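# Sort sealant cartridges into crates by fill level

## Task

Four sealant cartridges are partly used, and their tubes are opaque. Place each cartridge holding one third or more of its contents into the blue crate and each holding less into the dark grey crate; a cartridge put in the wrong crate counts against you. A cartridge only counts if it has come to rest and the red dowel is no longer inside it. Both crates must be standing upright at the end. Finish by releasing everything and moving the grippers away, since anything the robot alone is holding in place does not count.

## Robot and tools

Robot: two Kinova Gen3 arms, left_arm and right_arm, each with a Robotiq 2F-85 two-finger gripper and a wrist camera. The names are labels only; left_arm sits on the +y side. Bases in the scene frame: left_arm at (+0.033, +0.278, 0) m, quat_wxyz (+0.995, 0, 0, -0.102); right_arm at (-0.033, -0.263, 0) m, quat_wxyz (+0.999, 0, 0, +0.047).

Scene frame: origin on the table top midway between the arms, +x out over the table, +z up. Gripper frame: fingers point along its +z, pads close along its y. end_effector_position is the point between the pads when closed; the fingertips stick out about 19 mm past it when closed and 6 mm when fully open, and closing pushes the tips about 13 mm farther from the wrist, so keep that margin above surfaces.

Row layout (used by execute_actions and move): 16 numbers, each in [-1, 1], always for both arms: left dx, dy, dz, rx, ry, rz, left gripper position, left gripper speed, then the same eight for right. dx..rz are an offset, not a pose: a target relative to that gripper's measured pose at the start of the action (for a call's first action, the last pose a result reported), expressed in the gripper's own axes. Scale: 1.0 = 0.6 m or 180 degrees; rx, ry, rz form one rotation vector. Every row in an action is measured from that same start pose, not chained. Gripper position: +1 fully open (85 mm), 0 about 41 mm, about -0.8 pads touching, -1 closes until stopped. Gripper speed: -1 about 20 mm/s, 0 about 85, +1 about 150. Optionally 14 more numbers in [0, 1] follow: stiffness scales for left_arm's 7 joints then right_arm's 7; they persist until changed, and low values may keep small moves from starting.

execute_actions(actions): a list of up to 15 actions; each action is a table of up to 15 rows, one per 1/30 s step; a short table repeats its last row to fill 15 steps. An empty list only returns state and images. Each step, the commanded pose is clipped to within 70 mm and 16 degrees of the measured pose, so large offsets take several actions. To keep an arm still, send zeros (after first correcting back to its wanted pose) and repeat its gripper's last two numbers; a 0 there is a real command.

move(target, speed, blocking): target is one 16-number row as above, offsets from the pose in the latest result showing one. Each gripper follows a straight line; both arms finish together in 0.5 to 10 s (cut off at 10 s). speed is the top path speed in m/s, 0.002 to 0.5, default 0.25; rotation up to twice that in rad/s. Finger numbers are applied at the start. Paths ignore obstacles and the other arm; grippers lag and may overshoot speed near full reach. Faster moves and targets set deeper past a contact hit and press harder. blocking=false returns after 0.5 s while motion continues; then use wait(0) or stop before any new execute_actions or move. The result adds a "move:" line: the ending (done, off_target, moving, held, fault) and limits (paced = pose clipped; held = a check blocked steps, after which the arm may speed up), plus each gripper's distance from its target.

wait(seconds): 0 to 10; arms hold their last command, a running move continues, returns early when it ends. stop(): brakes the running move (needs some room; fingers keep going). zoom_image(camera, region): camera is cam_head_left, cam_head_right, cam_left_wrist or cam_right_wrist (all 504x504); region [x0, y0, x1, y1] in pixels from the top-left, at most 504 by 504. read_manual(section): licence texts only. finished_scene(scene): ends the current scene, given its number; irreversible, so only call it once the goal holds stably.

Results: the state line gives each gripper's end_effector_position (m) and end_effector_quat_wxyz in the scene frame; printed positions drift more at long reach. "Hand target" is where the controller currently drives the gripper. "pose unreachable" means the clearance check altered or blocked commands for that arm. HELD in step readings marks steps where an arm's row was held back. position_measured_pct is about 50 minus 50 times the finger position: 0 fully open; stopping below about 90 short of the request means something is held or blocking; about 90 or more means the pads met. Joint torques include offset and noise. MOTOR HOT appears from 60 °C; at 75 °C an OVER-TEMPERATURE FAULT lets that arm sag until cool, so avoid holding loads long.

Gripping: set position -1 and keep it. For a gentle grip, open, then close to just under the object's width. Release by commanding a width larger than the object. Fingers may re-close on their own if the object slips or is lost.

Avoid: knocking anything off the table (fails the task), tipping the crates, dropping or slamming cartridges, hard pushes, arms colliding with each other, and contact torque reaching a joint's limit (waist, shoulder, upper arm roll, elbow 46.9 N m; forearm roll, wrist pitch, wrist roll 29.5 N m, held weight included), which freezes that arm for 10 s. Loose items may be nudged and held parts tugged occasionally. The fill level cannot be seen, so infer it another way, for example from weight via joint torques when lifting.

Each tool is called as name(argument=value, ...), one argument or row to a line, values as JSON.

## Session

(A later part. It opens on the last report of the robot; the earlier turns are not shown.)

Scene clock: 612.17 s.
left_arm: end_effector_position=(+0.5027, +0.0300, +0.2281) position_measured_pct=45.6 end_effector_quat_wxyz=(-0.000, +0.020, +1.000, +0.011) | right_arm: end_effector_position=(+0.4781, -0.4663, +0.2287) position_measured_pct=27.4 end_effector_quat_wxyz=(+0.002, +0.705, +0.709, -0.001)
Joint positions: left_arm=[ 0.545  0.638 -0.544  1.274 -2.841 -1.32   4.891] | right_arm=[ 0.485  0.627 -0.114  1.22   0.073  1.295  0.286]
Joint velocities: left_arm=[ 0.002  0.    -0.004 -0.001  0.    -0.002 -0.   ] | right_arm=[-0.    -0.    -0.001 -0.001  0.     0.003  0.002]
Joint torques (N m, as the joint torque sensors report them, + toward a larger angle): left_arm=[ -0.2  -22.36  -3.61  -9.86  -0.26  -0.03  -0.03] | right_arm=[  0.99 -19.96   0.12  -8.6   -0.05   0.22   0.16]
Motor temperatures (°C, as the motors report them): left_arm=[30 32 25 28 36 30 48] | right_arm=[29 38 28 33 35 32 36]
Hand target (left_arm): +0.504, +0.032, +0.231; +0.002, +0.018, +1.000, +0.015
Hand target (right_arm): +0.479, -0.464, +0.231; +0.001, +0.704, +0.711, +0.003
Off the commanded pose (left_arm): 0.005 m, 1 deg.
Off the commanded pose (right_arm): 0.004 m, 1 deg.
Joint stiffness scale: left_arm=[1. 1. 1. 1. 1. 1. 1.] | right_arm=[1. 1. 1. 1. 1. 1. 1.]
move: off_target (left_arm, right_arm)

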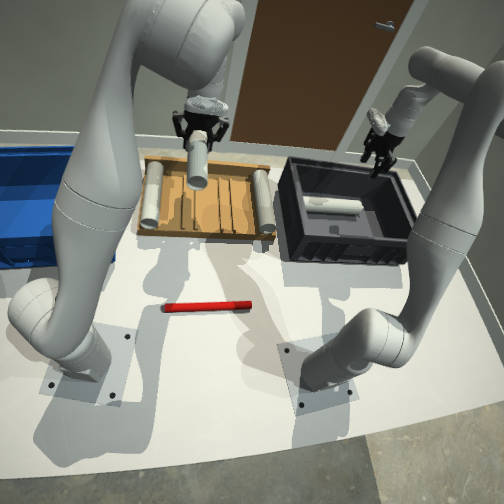

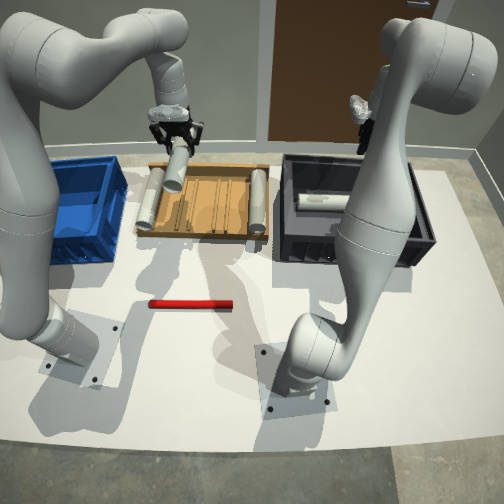

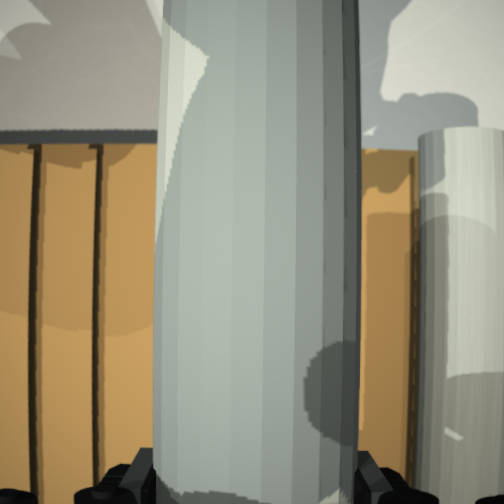

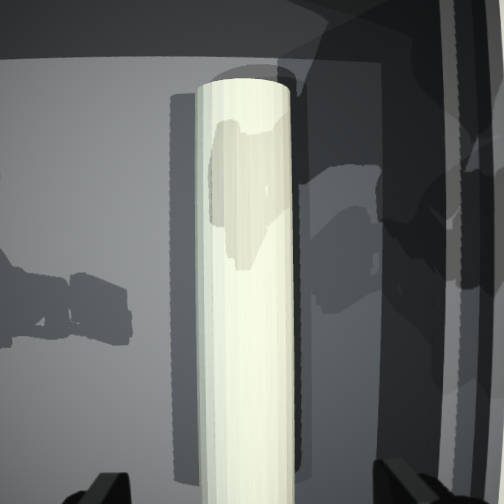

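move(
  target=[0.1, 0.697, 0, 0, 0, 0.487, -1, 0.5, 1.0, 0.037, 0, 0, 0, -0.487, 1, 0.5],
  speed=0.35,
)

Scene clock: 627.97 s.
left_arm: end_effector_position=(+0.4586, +0.4524, +0.2396) position_measured_pct=45.6 end_effector_quat_wxyz=(-0.011, +0.705, +0.709, +0.012) | right_arm: end_effector_position=(+0.4945, +0.1373, +0.2294) position_measured_pct=0.0 end_effector_quat_wxyz=(-0.000, +0.019, +1.000, +0.006)
Joint positions: left_arm=[-0.263  0.448 -0.542  1.55  -2.927 -1.191  2.515] | right_arm=[-0.466  0.99  -0.514  0.54   0.418  1.659  0.715]
Joint velocities: left_arm=[-0.004  0.001  0.003  0.    -0.    -0.     0.   ] | right_arm=[-0.004  0.005  0.003 -0.005 -0.     0.001  0.002]
Joint torques (N m, as the joint torque sensors report them, + toward a larger angle): left_arm=[ -0.39 -18.31  -2.66 -10.12  -0.26   0.19  -0.02] | right_arm=[  0.08 -24.19  -1.64  -8.05   0.     0.05   0.26]
Motor temperatures (°C, as the motors report them): left_arm=[30 32 25 28 36 30 48] | right_arm=[29 38 28 33 35 32 36]
Hand target (left_arm): +0.460, +0.450, +0.239; -0.008, +0.707, +0.707, +0.009
Hand target (right_arm): +0.495, +0.135, +0.228; +0.001, +0.017, +1.000, +0.000
Off the commanded pose (left_arm): 0.003 m, 1 deg.
Off the commanded pose (right_arm): 0.005 m, 1 deg.
Joint stiffness scale: left_arm=[1. 1. 1. 1. 1. 1. 1.] | right_arm=[1. 1. 1. 1. 1. 1. 1.]
move: off_target (right_arm)

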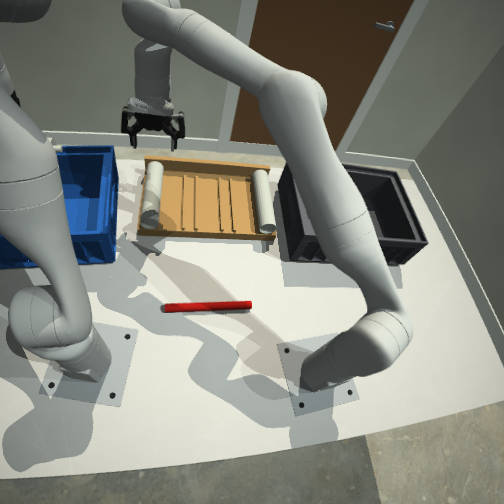

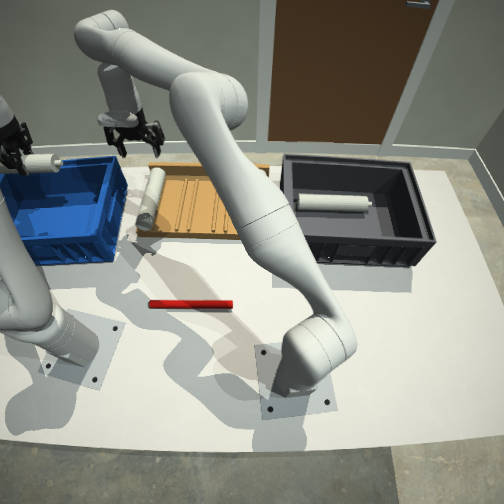

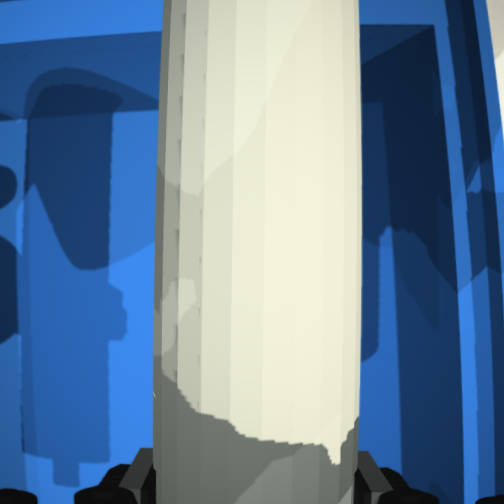

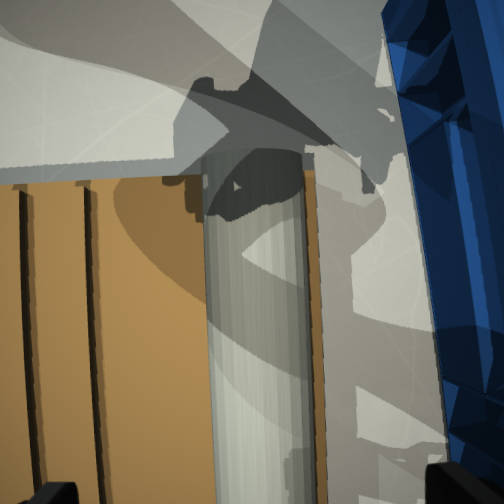

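move(
  target=[-0.025, -0.017, 0.292, 0, 0, 0, -1, 0.5, -0.042, 0.007, 0.283, 0, 0, -0.013, 1, 0.5],
  speed=0.2,
)

Scene clock: 646.53 s.
left_arm: end_effector_position=(+0.4491, +0.4453, +0.0669) position_measured_pct=45.6 end_effector_quat_wxyz=(-0.013, +0.705, +0.709, +0.014) | right_arm: end_effector_position=(+0.5150, +0.1447, +0.0614) position_measured_pct=0.0 end_effector_quat_wxyz=(-0.004, +0.000, +1.000, +0.007)
Joint positions: left_arm=[-0.321  0.668 -0.441  1.831 -2.775 -0.705  2.397] | right_arm=[-0.431  1.164 -0.489  0.715  0.443  1.331  0.728]
Joint velocities: left_arm=[-0.007  0.004  0.006 -0.    -0.     0.002 -0.001] | right_arm=[ 0.     0.002  0.    -0.002 -0.001 -0.     0.003]
Joint torques (N m, as the joint torque sensors report them, + toward a larger angle): left_arm=[ -0.94 -20.23  -2.9   -6.5   -0.21   0.03   0.24] | right_arm=[  0.31 -25.77  -2.13  -8.96  -0.16   0.31   0.4 ]
Motor temperatures (°C, as the motors report them): left_arm=[30 32 25 28 36 30 48] | right_arm=[29 38 28 33 35 32 36]
Hand target (left_arm): +0.449, +0.444, +0.064; -0.011, +0.705, +0.709, +0.012
Hand target (right_arm): +0.520, +0.142, +0.060; +0.000, -0.001, +1.000, +0.005
Off the commanded pose (left_arm): 0.004 m, 0 deg.
Off the commanded pose (right_arm): 0.006 m, 1 deg.
Joint stiffness scale: left_arm=[1. 1. 1. 1. 1. 1. 1.] | right_arm=[1. 1. 1. 1. 1. 1. 1.]
move: off_target (left_arm, right_arm)

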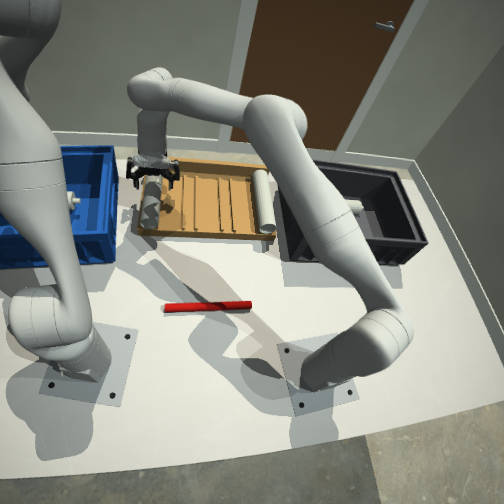

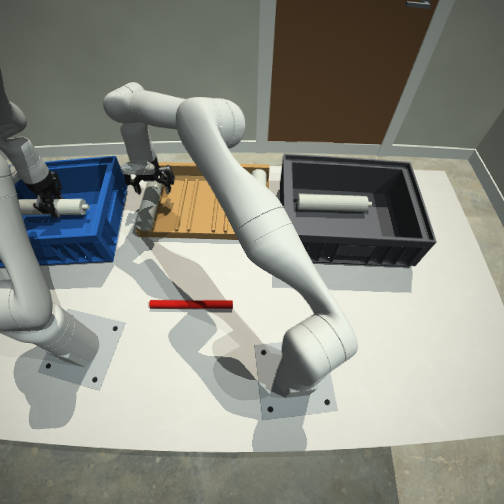

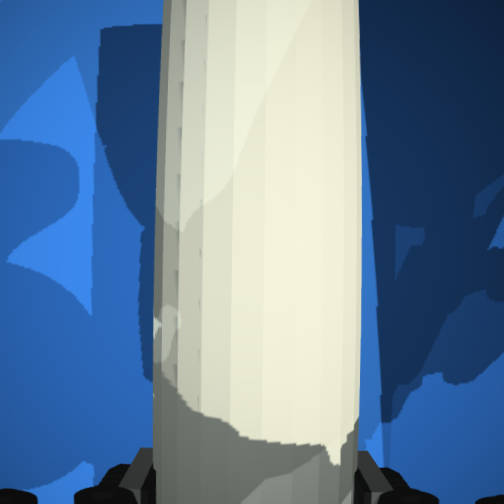

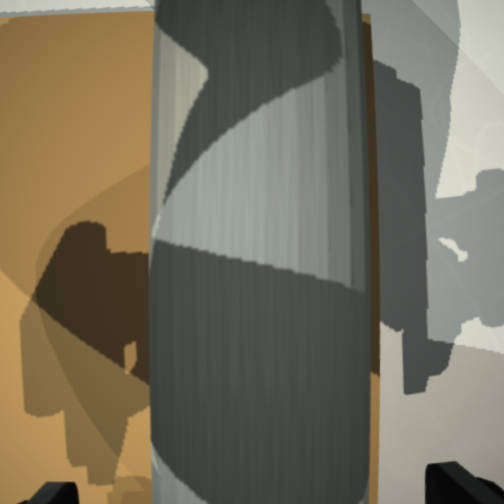

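execute_actions(
  actions=[
    [[0,0,0.02,0,0,0,-1,0.5,0,0,0.006,0,0,0,-1,0.5]],
    [[0,0,0,0,0,0,0.45,0.5,0,0,0,0,0,0,-1,0.5]],
    [[0,0,0,0,0,0,0.45,0.5,0,0,0,0,0,0,-1,0.5]],
  ],
)

move(
  target=[0, 0, -0.3, 0, 0, 0, 0.45, 0.5, 0, 0, -0.28, 0, 0, 0, -1, 0.5],
  speed=0.25,
)

Scene clock: 655.50 s.
left_arm: end_effector_position=(+0.4496, +0.4475, +0.0576) position_measured_pct=27.4 end_effector_quat_wxyz=(-0.014, +0.705, +0.709, +0.016) | right_arm: end_effector_position=(+0.5156, +0.1455, +0.0616) position_measured_pct=46.4 end_effector_quat_wxyz=(-0.003, -0.000, +1.000, +0.009)
Joint positions: left_arm=[-0.331  0.686 -0.428  1.835 -2.771 -0.679  2.393] | right_arm=[-0.431  1.163 -0.489  0.715  0.443  1.327  0.728]
Joint velocities: left_arm=[-0.001 -0.     0.    -0.    -0.     0.    -0.   ] | right_arm=[ 0.    -0.    -0.    -0.     0.001 -0.002  0.   ]
Joint torques (N m, as the joint torque sensors report them, + toward a larger angle): left_arm=[ -0.49 -18.27  -2.82  -5.49  -0.26   0.07   0.31] | right_arm=[  1.47 -23.67  -0.53  -6.58   0.99   0.41   0.52]
Motor temperatures (°C, as the motors report them): left_arm=[30 32 25 28 36 30 48] | right_arm=[29 38 28 33 35 32 36]
Hand target (left_arm): +0.450, +0.447, +0.058; -0.014, +0.705, +0.709, +0.016
Hand target (right_arm): +0.516, +0.146, +0.062; -0.003, -0.000, +1.000, +0.009
Off the commanded pose (left_arm): 0.000 m, 0 deg.
Off the commanded pose (right_arm): 0.000 m, 0 deg.
Joint stiffness scale: left_arm=[1. 1. 1. 1. 1. 1. 1.] | right_arm=[1. 1. 1. 1. 1. 1. 1.]
Step readings (end_effector_position; steps 1 to 15: 1st action; 16 to 30: 2nd action; 31 to 45: 3rd action):
0: left_arm (+0.4489, +0.4455, +0.0668) | right_arm (+0.5150, +0.1447, +0.0613)
1: left_arm (+0.4492, +0.4457, +0.0661) | right_arm (+0.5151, +0.1448, +0.0613)
2: left_arm (+0.4501, +0.4465, +0.0643) | right_arm (+0.5151, +0.1449, +0.0612)
4: left_arm (+0.4506, +0.4471, +0.0611) | right_arm (+0.5151, +0.1450, +0.0611)
8: left_arm (+0.4499, +0.4473, +0.0585) | right_arm (+0.5151, +0.1450, +0.0610)
15: left_arm (+0.4496, +0.4475, +0.0576) | right_arm (+0.5155, +0.1455, +0.0613)
16: left_arm (+0.4496, +0.4475, +0.0576) | right_arm (+0.5155, +0.1455, +0.0615)
17: left_arm (+0.4496, +0.4475, +0.0576) | right_arm (+0.5156, +0.1455, +0.0616)
19: left_arm (+0.4496, +0.4475, +0.0576) | right_arm (+0.5156, +0.1455, +0.0616)
23: left_arm (+0.4496, +0.4475, +0.0576) | right_arm (+0.5156, +0.1455, +0.0616)
30: left_arm (+0.4496, +0.4475, +0.0576) | right_arm (+0.5156, +0.1455, +0.0616)
31: left_arm (+0.4496, +0.4475, +0.0576) | right_arm (+0.5156, +0.1455, +0.0616)
32: left_arm (+0.4496, +0.4475, +0.0576) | right_arm (+0.5156, +0.1455, +0.0616)
34: left_arm (+0.4496, +0.4475, +0.0576) | right_arm (+0.5156, +0.1455, +0.0616)
38: left_arm (+0.4496, +0.4475, +0.0576) | right_arm (+0.5156, +0.1455, +0.0616)
45: end_effector_position above

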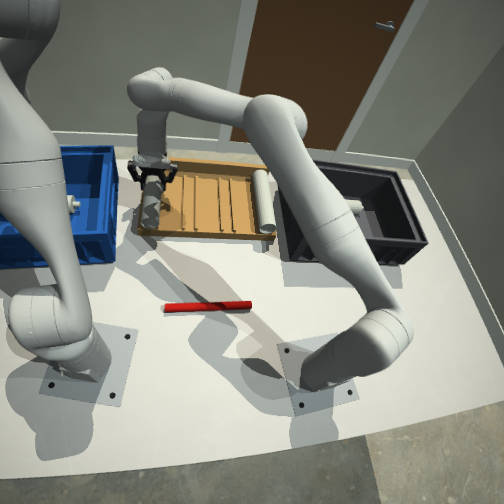

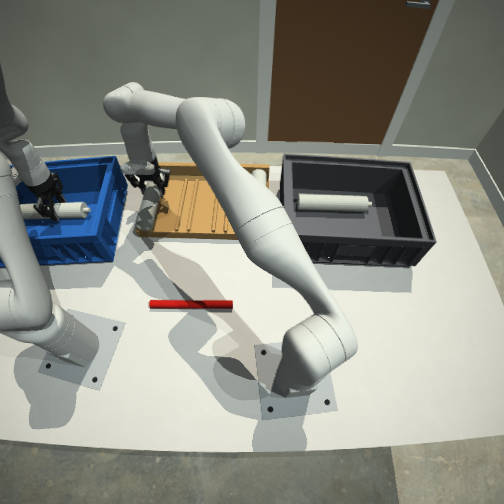

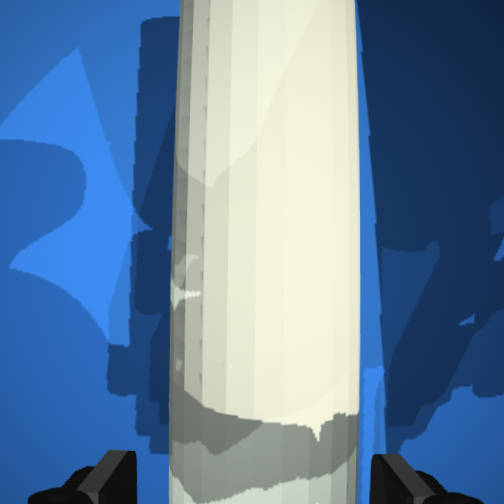

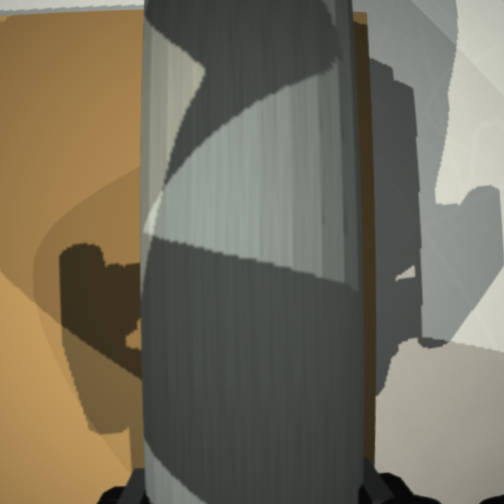

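Scene clock: 656.90 s.
left_arm: end_effector_position=(+0.4505, +0.4368, +0.2343) position_measured_pct=27.4 end_effector_quat_wxyz=(-0.010, +0.707, +0.708, +0.013) | right_arm: end_effector_position=(+0.5169, +0.1442, +0.2317) position_measured_pct=46.4 end_effector_quat_wxyz=(-0.003, +0.002, +1.000, +0.014)
Joint positions: left_arm=[-0.236  0.419 -0.527  1.608 -2.945 -1.153  2.546] | right_arm=[-0.507  1.099 -0.503  0.27   0.432  1.789  0.828]
Joint velocities: left_arm=[ 0.001 -0.002 -0.003 -0.     0.    -0.    -0.   ] | right_arm=[-0.004  0.008  0.    -0.01   0.001  0.007  0.003]
Joint torques (N m, as the joint torque sensors report them, + toward a larger angle): left_arm=[  0.26 -16.13  -2.32  -8.8   -0.3    0.    -0.02] | right_arm=[  0.26 -27.33  -0.14  -8.33   0.27   0.09  -0.09]
Motor temperatures (°C, as the motors report them): left_arm=[30 32 25 28 36 30 48] | right_arm=[29 38 28 33 35 32 36]
Hand target (left_arm): +0.449, +0.439, +0.237; -0.013, +0.705, +0.709, +0.015
Hand target (right_arm): +0.517, +0.143, +0.230; -0.003, -0.000, +1.000, +0.009
Off the commanded pose (left_arm): 0.005 m, 1 deg.
Off the commanded pose (right_arm): 0.003 m, 1 deg.
Joint stiffness scale: left_arm=[1. 1. 1. 1. 1. 1. 1.] | right_arm=[1. 1. 1. 1. 1. 1. 1.]
move: off_target (left_arm)

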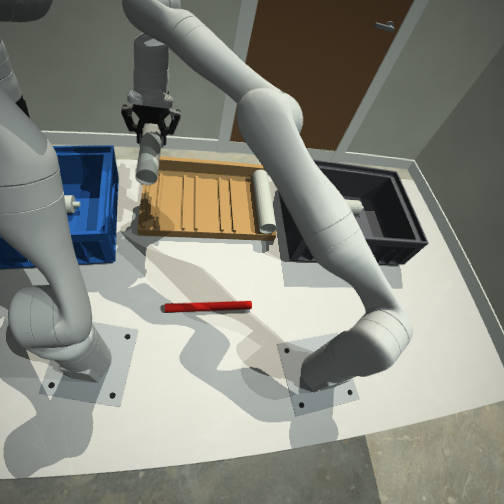

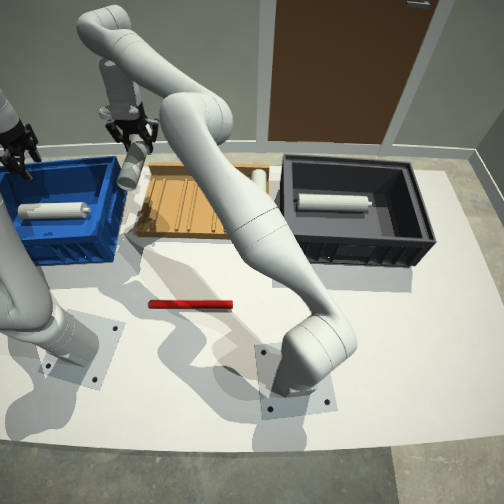

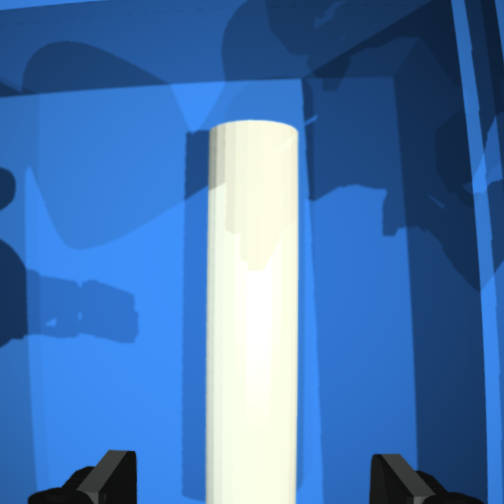

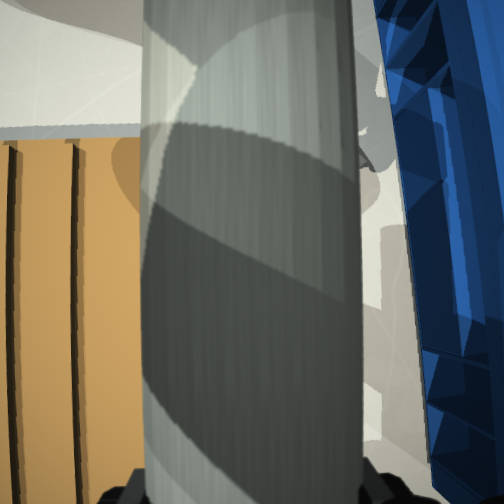

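move(
  target=[-1.0, 0.083, 0, 0, 0, -0.487, 1, 0.5, 0.178, -1.0, 0, 0, 0, 0.5, -1, 0.5],
  speed=0.35,
)

Scene clock: 679.80 s.
left_arm: end_effector_position=(+0.5023, -0.1600, +0.2152) position_measured_pct=0.0 end_effector_quat_wxyz=(+0.005, +0.022, +1.000, +0.019) | right_arm: end_effector_position=(+0.4093, -0.4570, +0.2180) position_measured_pct=46.4 end_effector_quat_wxyz=(-0.006, +0.705, +0.709, +0.004)
Joint positions: left_arm=[ 0.665  0.935 -0.45   0.7   -2.823 -1.57   5.254] | right_arm=[ 0.547  0.492 -0.13   1.494  0.052  1.167  0.324]
Joint velocities: left_arm=[-0.002  0.004 -0.001 -0.003 -0.    -0.001 -0.   ] | right_arm=[ 0.002  0.001 -0.     0.     0.001  0.001 -0.   ]
Joint torques (N m, as the joint torque sensors report them, + toward a larger angle): left_arm=[ -0.11 -25.89  -2.52  -8.77  -0.22   0.11   0.04] | right_arm=[  0.07 -17.5   -0.26  -8.45   0.17   0.22   0.16]
Motor temperatures (°C, as the motors report them): left_arm=[30 32 25 28 36 30 48] | right_arm=[29 38 28 33 35 32 36]
Hand target (left_arm): +0.500, -0.162, +0.213; +0.001, +0.020, +1.000, +0.017
Hand target (right_arm): +0.409, -0.457, +0.217; -0.010, +0.709, +0.705, +0.006
Off the commanded pose (left_arm): 0.003 m, 1 deg.
Off the commanded pose (right_arm): 0.003 m, 1 deg.
Joint stiffness scale: left_arm=[1. 1. 1. 1. 1. 1. 1.] | right_arm=[1. 1. 1. 1. 1. 1. 1.]
move: done

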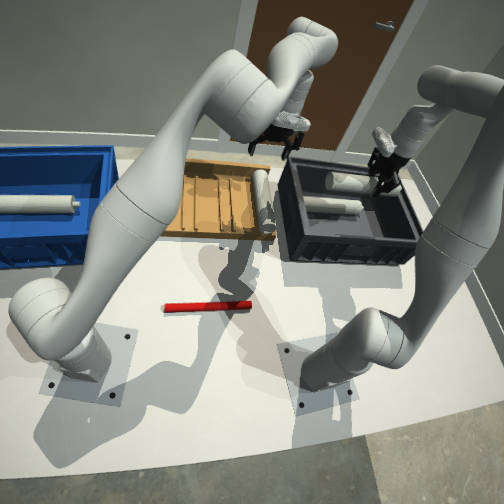

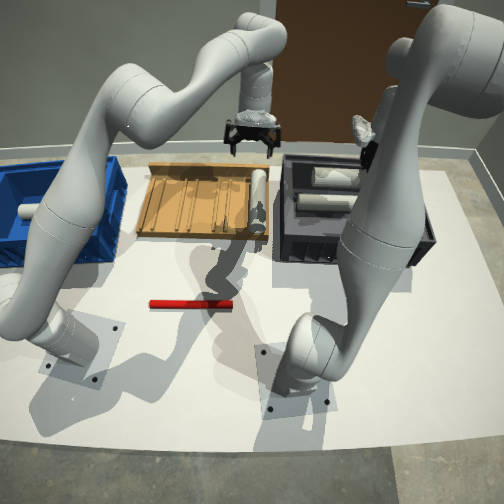

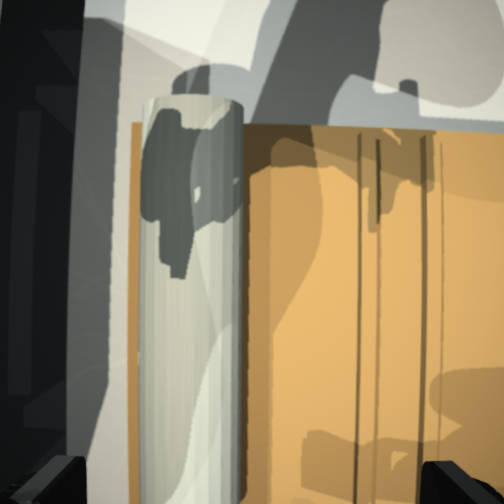

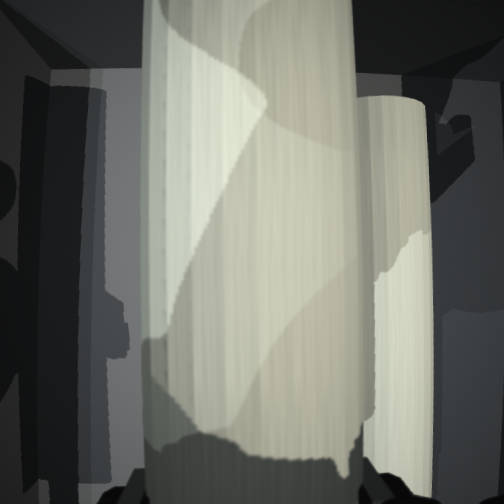

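move(
  target=[0, -0.052, 0.253, 0.067, 0, 0, 0.6, 0.5, 0, -0.02, 0.257, 0, 0, 0, -1, 0.5],
  speed=0.2,
)

Scene clock: 700.83 s.
left_arm: end_effector_position=(+0.5045, -0.1841, +0.0657) position_measured_pct=19.8 end_effector_quat_wxyz=(+0.006, +0.022, +0.996, -0.083) | right_arm: end_effector_position=(+0.3977, -0.4534, +0.0662) position_measured_pct=46.4 end_effector_quat_wxyz=(-0.007, +0.705, +0.709, +0.007)
Joint positions: left_arm=[ 0.628  0.987 -0.342  1.095 -2.656 -1.027  5.079] | right_arm=[ 0.54   0.68  -0.109  1.734  0.075  0.738  0.311]
Joint velocities: left_arm=[-0.004 -0.001  0.005  0.    -0.     0.003 -0.001] | right_arm=[-0.002  0.004  0.002  0.001 -0.001  0.001 -0.001]
Joint torques (N m, as the joint torque sensors report them, + toward a larger angle): left_arm=[ -0.08 -25.71  -2.33  -8.18   0.28   0.34   0.09] | right_arm=[  0.77 -18.87  -0.04  -6.13   0.     0.14   0.13]
Motor temperatures (°C, as the motors report them): left_arm=[30 33 25 28 36 30 48] | right_arm=[29 38 28 33 35 32 36]
Hand target (left_arm): +0.503, -0.185, +0.062; +0.003, +0.022, +0.996, -0.086
Hand target (right_arm): +0.397, -0.455, +0.064; -0.006, +0.705, +0.709, +0.004
Off the commanded pose (left_arm): 0.004 m, 0 deg.
Off the commanded pose (right_arm): 0.003 m, 0 deg.
Joint stiffness scale: left_arm=[1. 1. 1. 1. 1. 1. 1.] | right_arm=[1. 1. 1. 1. 1. 1. 1.]
move: off_target (left_arm)

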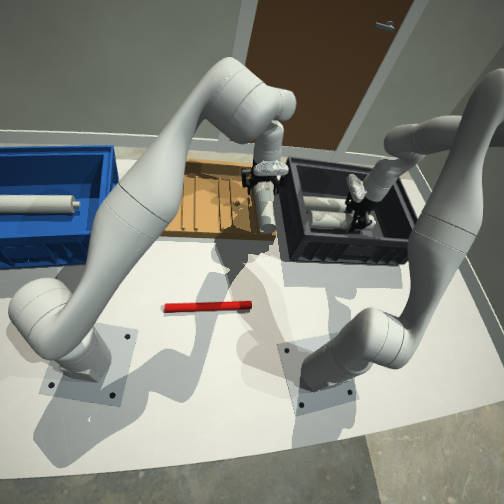

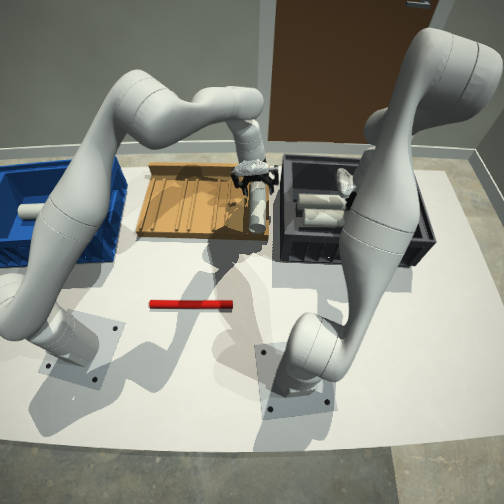

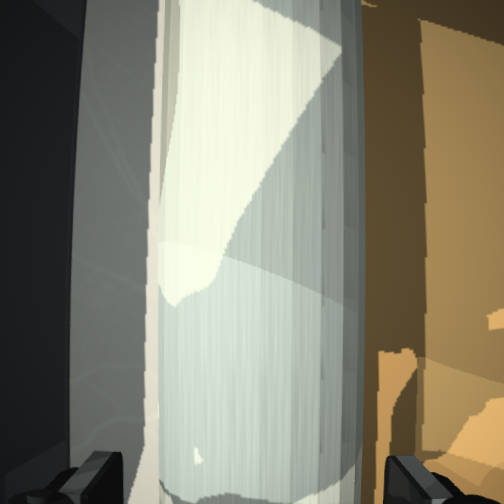

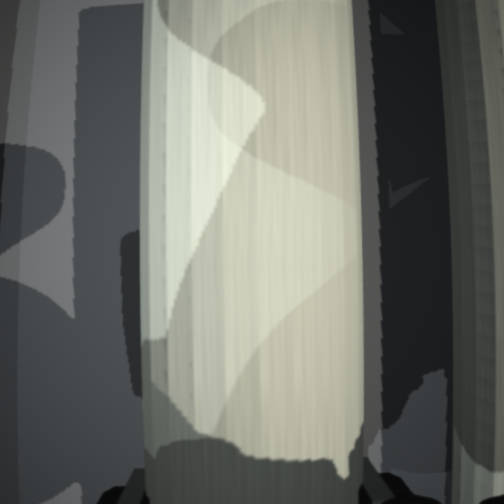

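execute_actions(
  actions=[
    [[0,0.003,0.01,0,0,0,0.6,0.5,0,0,0.02,0,0,0,-1,0.5]],
    [[0,0,0,0,0,0,-1,0.5,0,0,0,0,0,0,0.4,0.5]],
    [[0,0,0,0,0,0,-1,0.5,0,0,0,0,0,0,0.4,0.5]],
  ],
)

move(
  target=[0, 0.05, -0.28, 0, 0, 0, -1, 0.5, 0, 0, -0.3, 0, 0, 0, 0.4, 0.5],
  speed=0.25,
)

Scene clock: 707.83 s.
left_arm: end_effector_position=(+0.5058, -0.1836, +0.0635) position_measured_pct=46.8 end_effector_quat_wxyz=(+0.008, +0.021, +0.996, -0.083) | right_arm: end_effector_position=(+0.3986, -0.4527, +0.0564) position_measured_pct=29.8 end_effector_quat_wxyz=(-0.007, +0.705, +0.709, +0.008)
Joint positions: left_arm=[ 0.627  0.989 -0.342  1.098 -2.656 -1.019  5.079] | right_arm=[ 0.54   0.698 -0.109  1.74   0.075  0.713  0.311]
Joint velocities: left_arm=[-0.001 -0.001  0.002 -0.    -0.     0.    -0.   ] | right_arm=[ 0.     0.     0.    -0.    -0.001 -0.001 -0.001]
Joint torques (N m, as the joint torque sensors report them, + toward a larger angle): left_arm=[  1.8  -22.99  -0.32  -8.49   1.12   1.24   0.13] | right_arm=[  0.39 -17.85  -0.51  -5.45   0.01   0.27  -0.1 ]
Motor temperatures (°C, as the motors report them): left_arm=[30 33 25 28 36 30 48] | right_arm=[29 38 28 33 35 32 36]
Hand target (left_arm): +0.506, -0.184, +0.063; +0.008, +0.021, +0.996, -0.083
Hand target (right_arm): +0.399, -0.453, +0.056; -0.007, +0.705, +0.709, +0.008
Off the commanded pose (left_arm): 0.000 m, 0 deg.
Off the commanded pose (right_arm): 0.000 m, 0 deg.
Joint stiffness scale: left_arm=[1. 1. 1. 1. 1. 1. 1.] | right_arm=[1. 1. 1. 1. 1. 1. 1.]
Step readings (end_effector_position; steps 1 to 15: 1st action; 16 to 30: 2nd action; 31 to 45: 3rd action):
0: left_arm (+0.5047, -0.1840, +0.0656) | right_arm (+0.3977, -0.4533, +0.0660)
1: left_arm (+0.5049, -0.1840, +0.0654) | right_arm (+0.3980, -0.4533, +0.0653)
2: left_arm (+0.5054, -0.1840, +0.0648) | right_arm (+0.3991, -0.4535, +0.0635)
4: left_arm (+0.5057, -0.1838, +0.0638) | right_arm (+0.3996, -0.4534, +0.0602)
8: left_arm (+0.5057, -0.1835, +0.0630) | right_arm (+0.3990, -0.4529, +0.0574)
15: left_arm (+0.5057, -0.1835, +0.0628) | right_arm (+0.3986, -0.4527, +0.0565)
16: left_arm (+0.5057, -0.1835, +0.0628) | right_arm (+0.3986, -0.4527, +0.0564)
17: left_arm (+0.5057, -0.1835, +0.0628) | right_arm (+0.3986, -0.4527, +0.0564)
19: left_arm (+0.5057, -0.1835, +0.0628) | right_arm (+0.3986, -0.4527, +0.0564)
23: left_arm (+0.5057, -0.1836, +0.0630) | right_arm (+0.3986, -0.4527, +0.0564)
30: left_arm (+0.5058, -0.1836, +0.0635) | right_arm (+0.3986, -0.4527, +0.0564)
31: left_arm (+0.5058, -0.1836, +0.0635) | right_arm (+0.3986, -0.4527, +0.0564)
32: left_arm (+0.5058, -0.1836, +0.0635) | right_arm (+0.3986, -0.4527, +0.0564)
34: left_arm (+0.5058, -0.1836, +0.0635) | right_arm (+0.3986, -0.4527, +0.0564)
38: left_arm (+0.5058, -0.1836, +0.0635) | right_arm (+0.3986, -0.4527, +0.0564)
45: end_effector_position above

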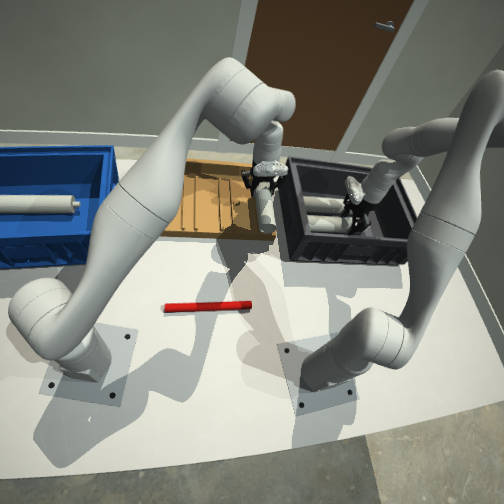

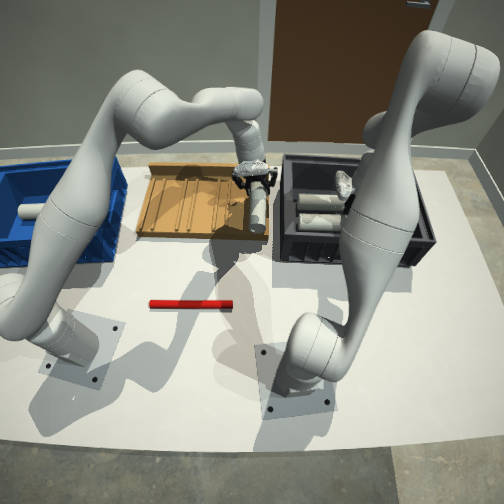

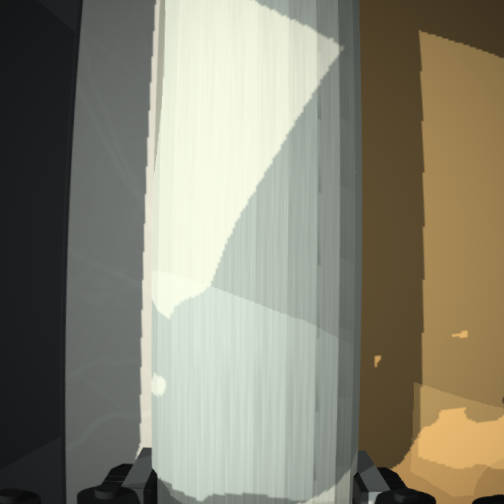

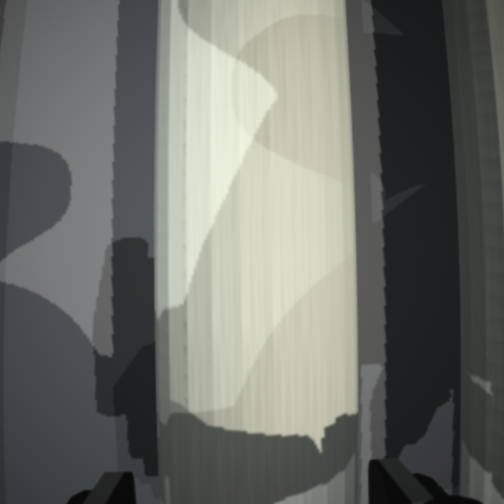

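Scene clock: 709.10 s.
left_arm: end_effector_position=(+0.5017, -0.1307, +0.2210) position_measured_pct=46.8 end_effector_quat_wxyz=(+0.004, +0.020, +0.996, -0.087) | right_arm: end_effector_position=(+0.3979, -0.4590, +0.2340) position_measured_pct=29.8 end_effector_quat_wxyz=(-0.006, +0.706, +0.708, +0.005)
Joint positions: left_arm=[ 0.586  0.751 -0.394  1.063 -2.71  -1.298  5.077] | right_arm=[ 0.555  0.455 -0.119  1.5    0.041  1.196  0.341]
Joint velocities: left_arm=[-0.002 -0.002  0.002 -0.     0.    -0.001 -0.   ] | right_arm=[ 0.    -0.002 -0.     0.001  0.    -0.    -0.001]
Joint torques (N m, as the joint torque sensors report them, + toward a larger angle): left_arm=[  0.2  -25.21  -2.28 -10.09   0.49   0.16   0.21] | right_arm=[  0.46 -15.82  -0.02  -8.31   0.14   0.33   0.03]
Motor temperatures (°C, as the motors report them): left_arm=[30 33 25 28 36 30 48] | right_arm=[29 38 28 33 35 32 36]
Hand target (left_arm): +0.505, -0.126, +0.224; +0.008, +0.021, +0.996, -0.084
Hand target (right_arm): +0.399, -0.457, +0.237; -0.007, +0.705, +0.709, +0.009
Off the commanded pose (left_arm): 0.007 m, 1 deg.
Off the commanded pose (right_arm): 0.003 m, 0 deg.
Joint stiffness scale: left_arm=[1. 1. 1. 1. 1. 1. 1.] | right_arm=[1. 1. 1. 1. 1. 1. 1.]
move: off_target (left_arm)

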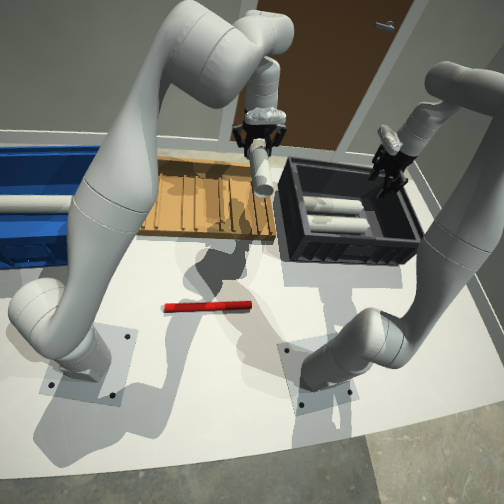

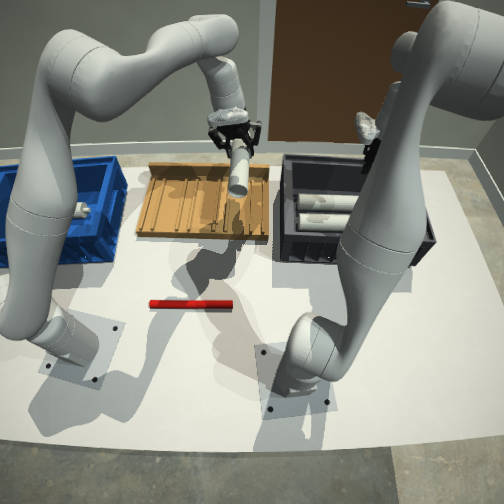

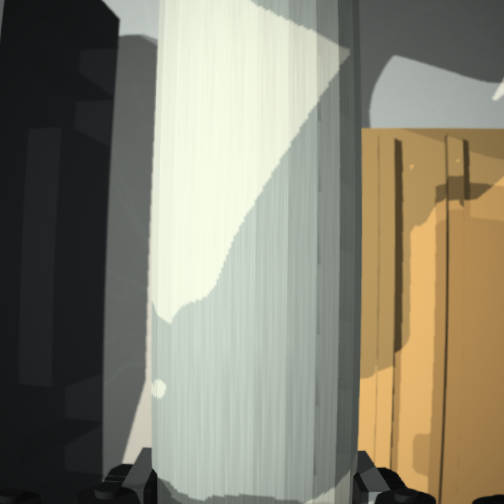

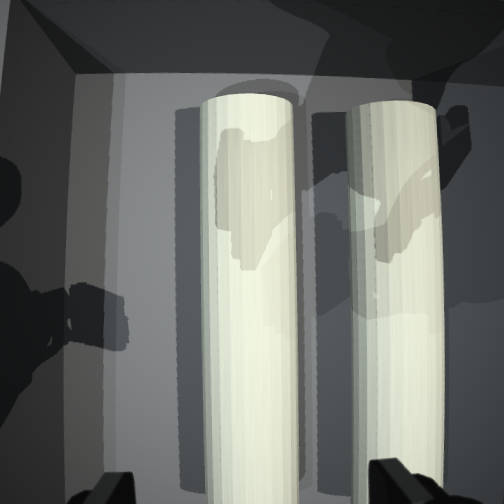

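move(
  target=[0.239, 0.9075, -0.186, -0.0413, 0.0453, 0.4859, -1, 0.5, 0, -0.25, -0.11, 0, 0, 0, 0.4, 0.5],
  speed=0.35,
)

Scene clock: 729.20 s.
left_arm: end_effector_position=(+0.3790, +0.4301, +0.2359) position_measured_pct=46.8 end_effector_quat_wxyz=(-0.001, +0.707, +0.708, +0.003) | right_arm: end_effector_position=(+0.2502, -0.4630, +0.3003) position_measured_pct=29.8 end_effector_quat_wxyz=(-0.003, +0.706, +0.708, +0.002)
Joint positions: left_arm=[-0.207  0.279 -0.598  1.807 -2.971 -1.104  2.485] | right_arm=[ 0.729  0.113 -0.099  1.752  0.006  1.281  0.539]
Joint velocities: left_arm=[-0.01   0.    -0.     0.     0.     0.001 -0.   ] | right_arm=[ 0.002  0.001 -0.    -0.     0.001  0.002  0.   ]
Joint torques (N m, as the joint torque sensors report them, + toward a larger angle): left_arm=[ -0.09 -14.15  -1.91  -9.01  -0.17   0.07   0.16] | right_arm=[  0.76 -10.34   0.77  -8.47   0.03   0.06   0.11]
Motor temperatures (°C, as the motors report them): left_arm=[30 33 25 28 36 30 48] | right_arm=[29 38 28 33 35 32 36]
Hand target (left_arm): +0.380, +0.429, +0.236; +0.001, +0.707, +0.708, +0.001
Hand target (right_arm): +0.248, -0.461, +0.301; -0.006, +0.706, +0.708, +0.005
Off the commanded pose (left_arm): 0.001 m, 0 deg.
Off the commanded pose (right_arm): 0.003 m, 0 deg.
Joint stiffness scale: left_arm=[1. 1. 1. 1. 1. 1. 1.] | right_arm=[1. 1. 1. 1. 1. 1. 1.]
move: done

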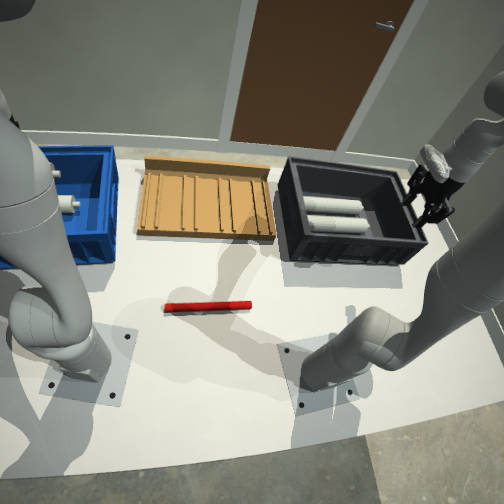

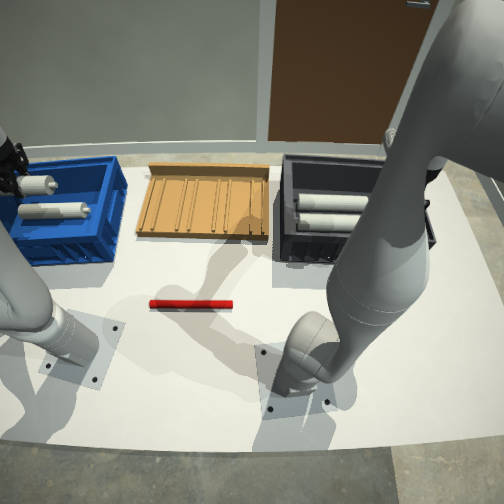

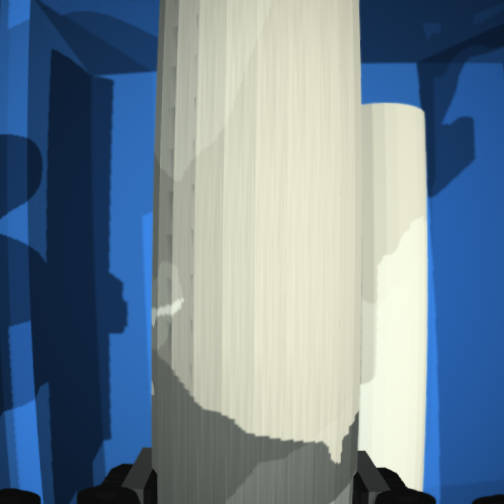

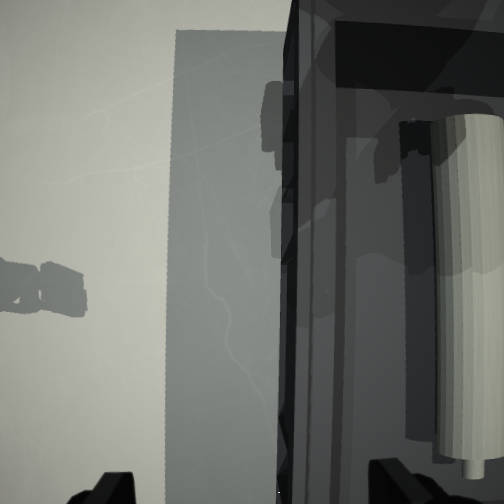

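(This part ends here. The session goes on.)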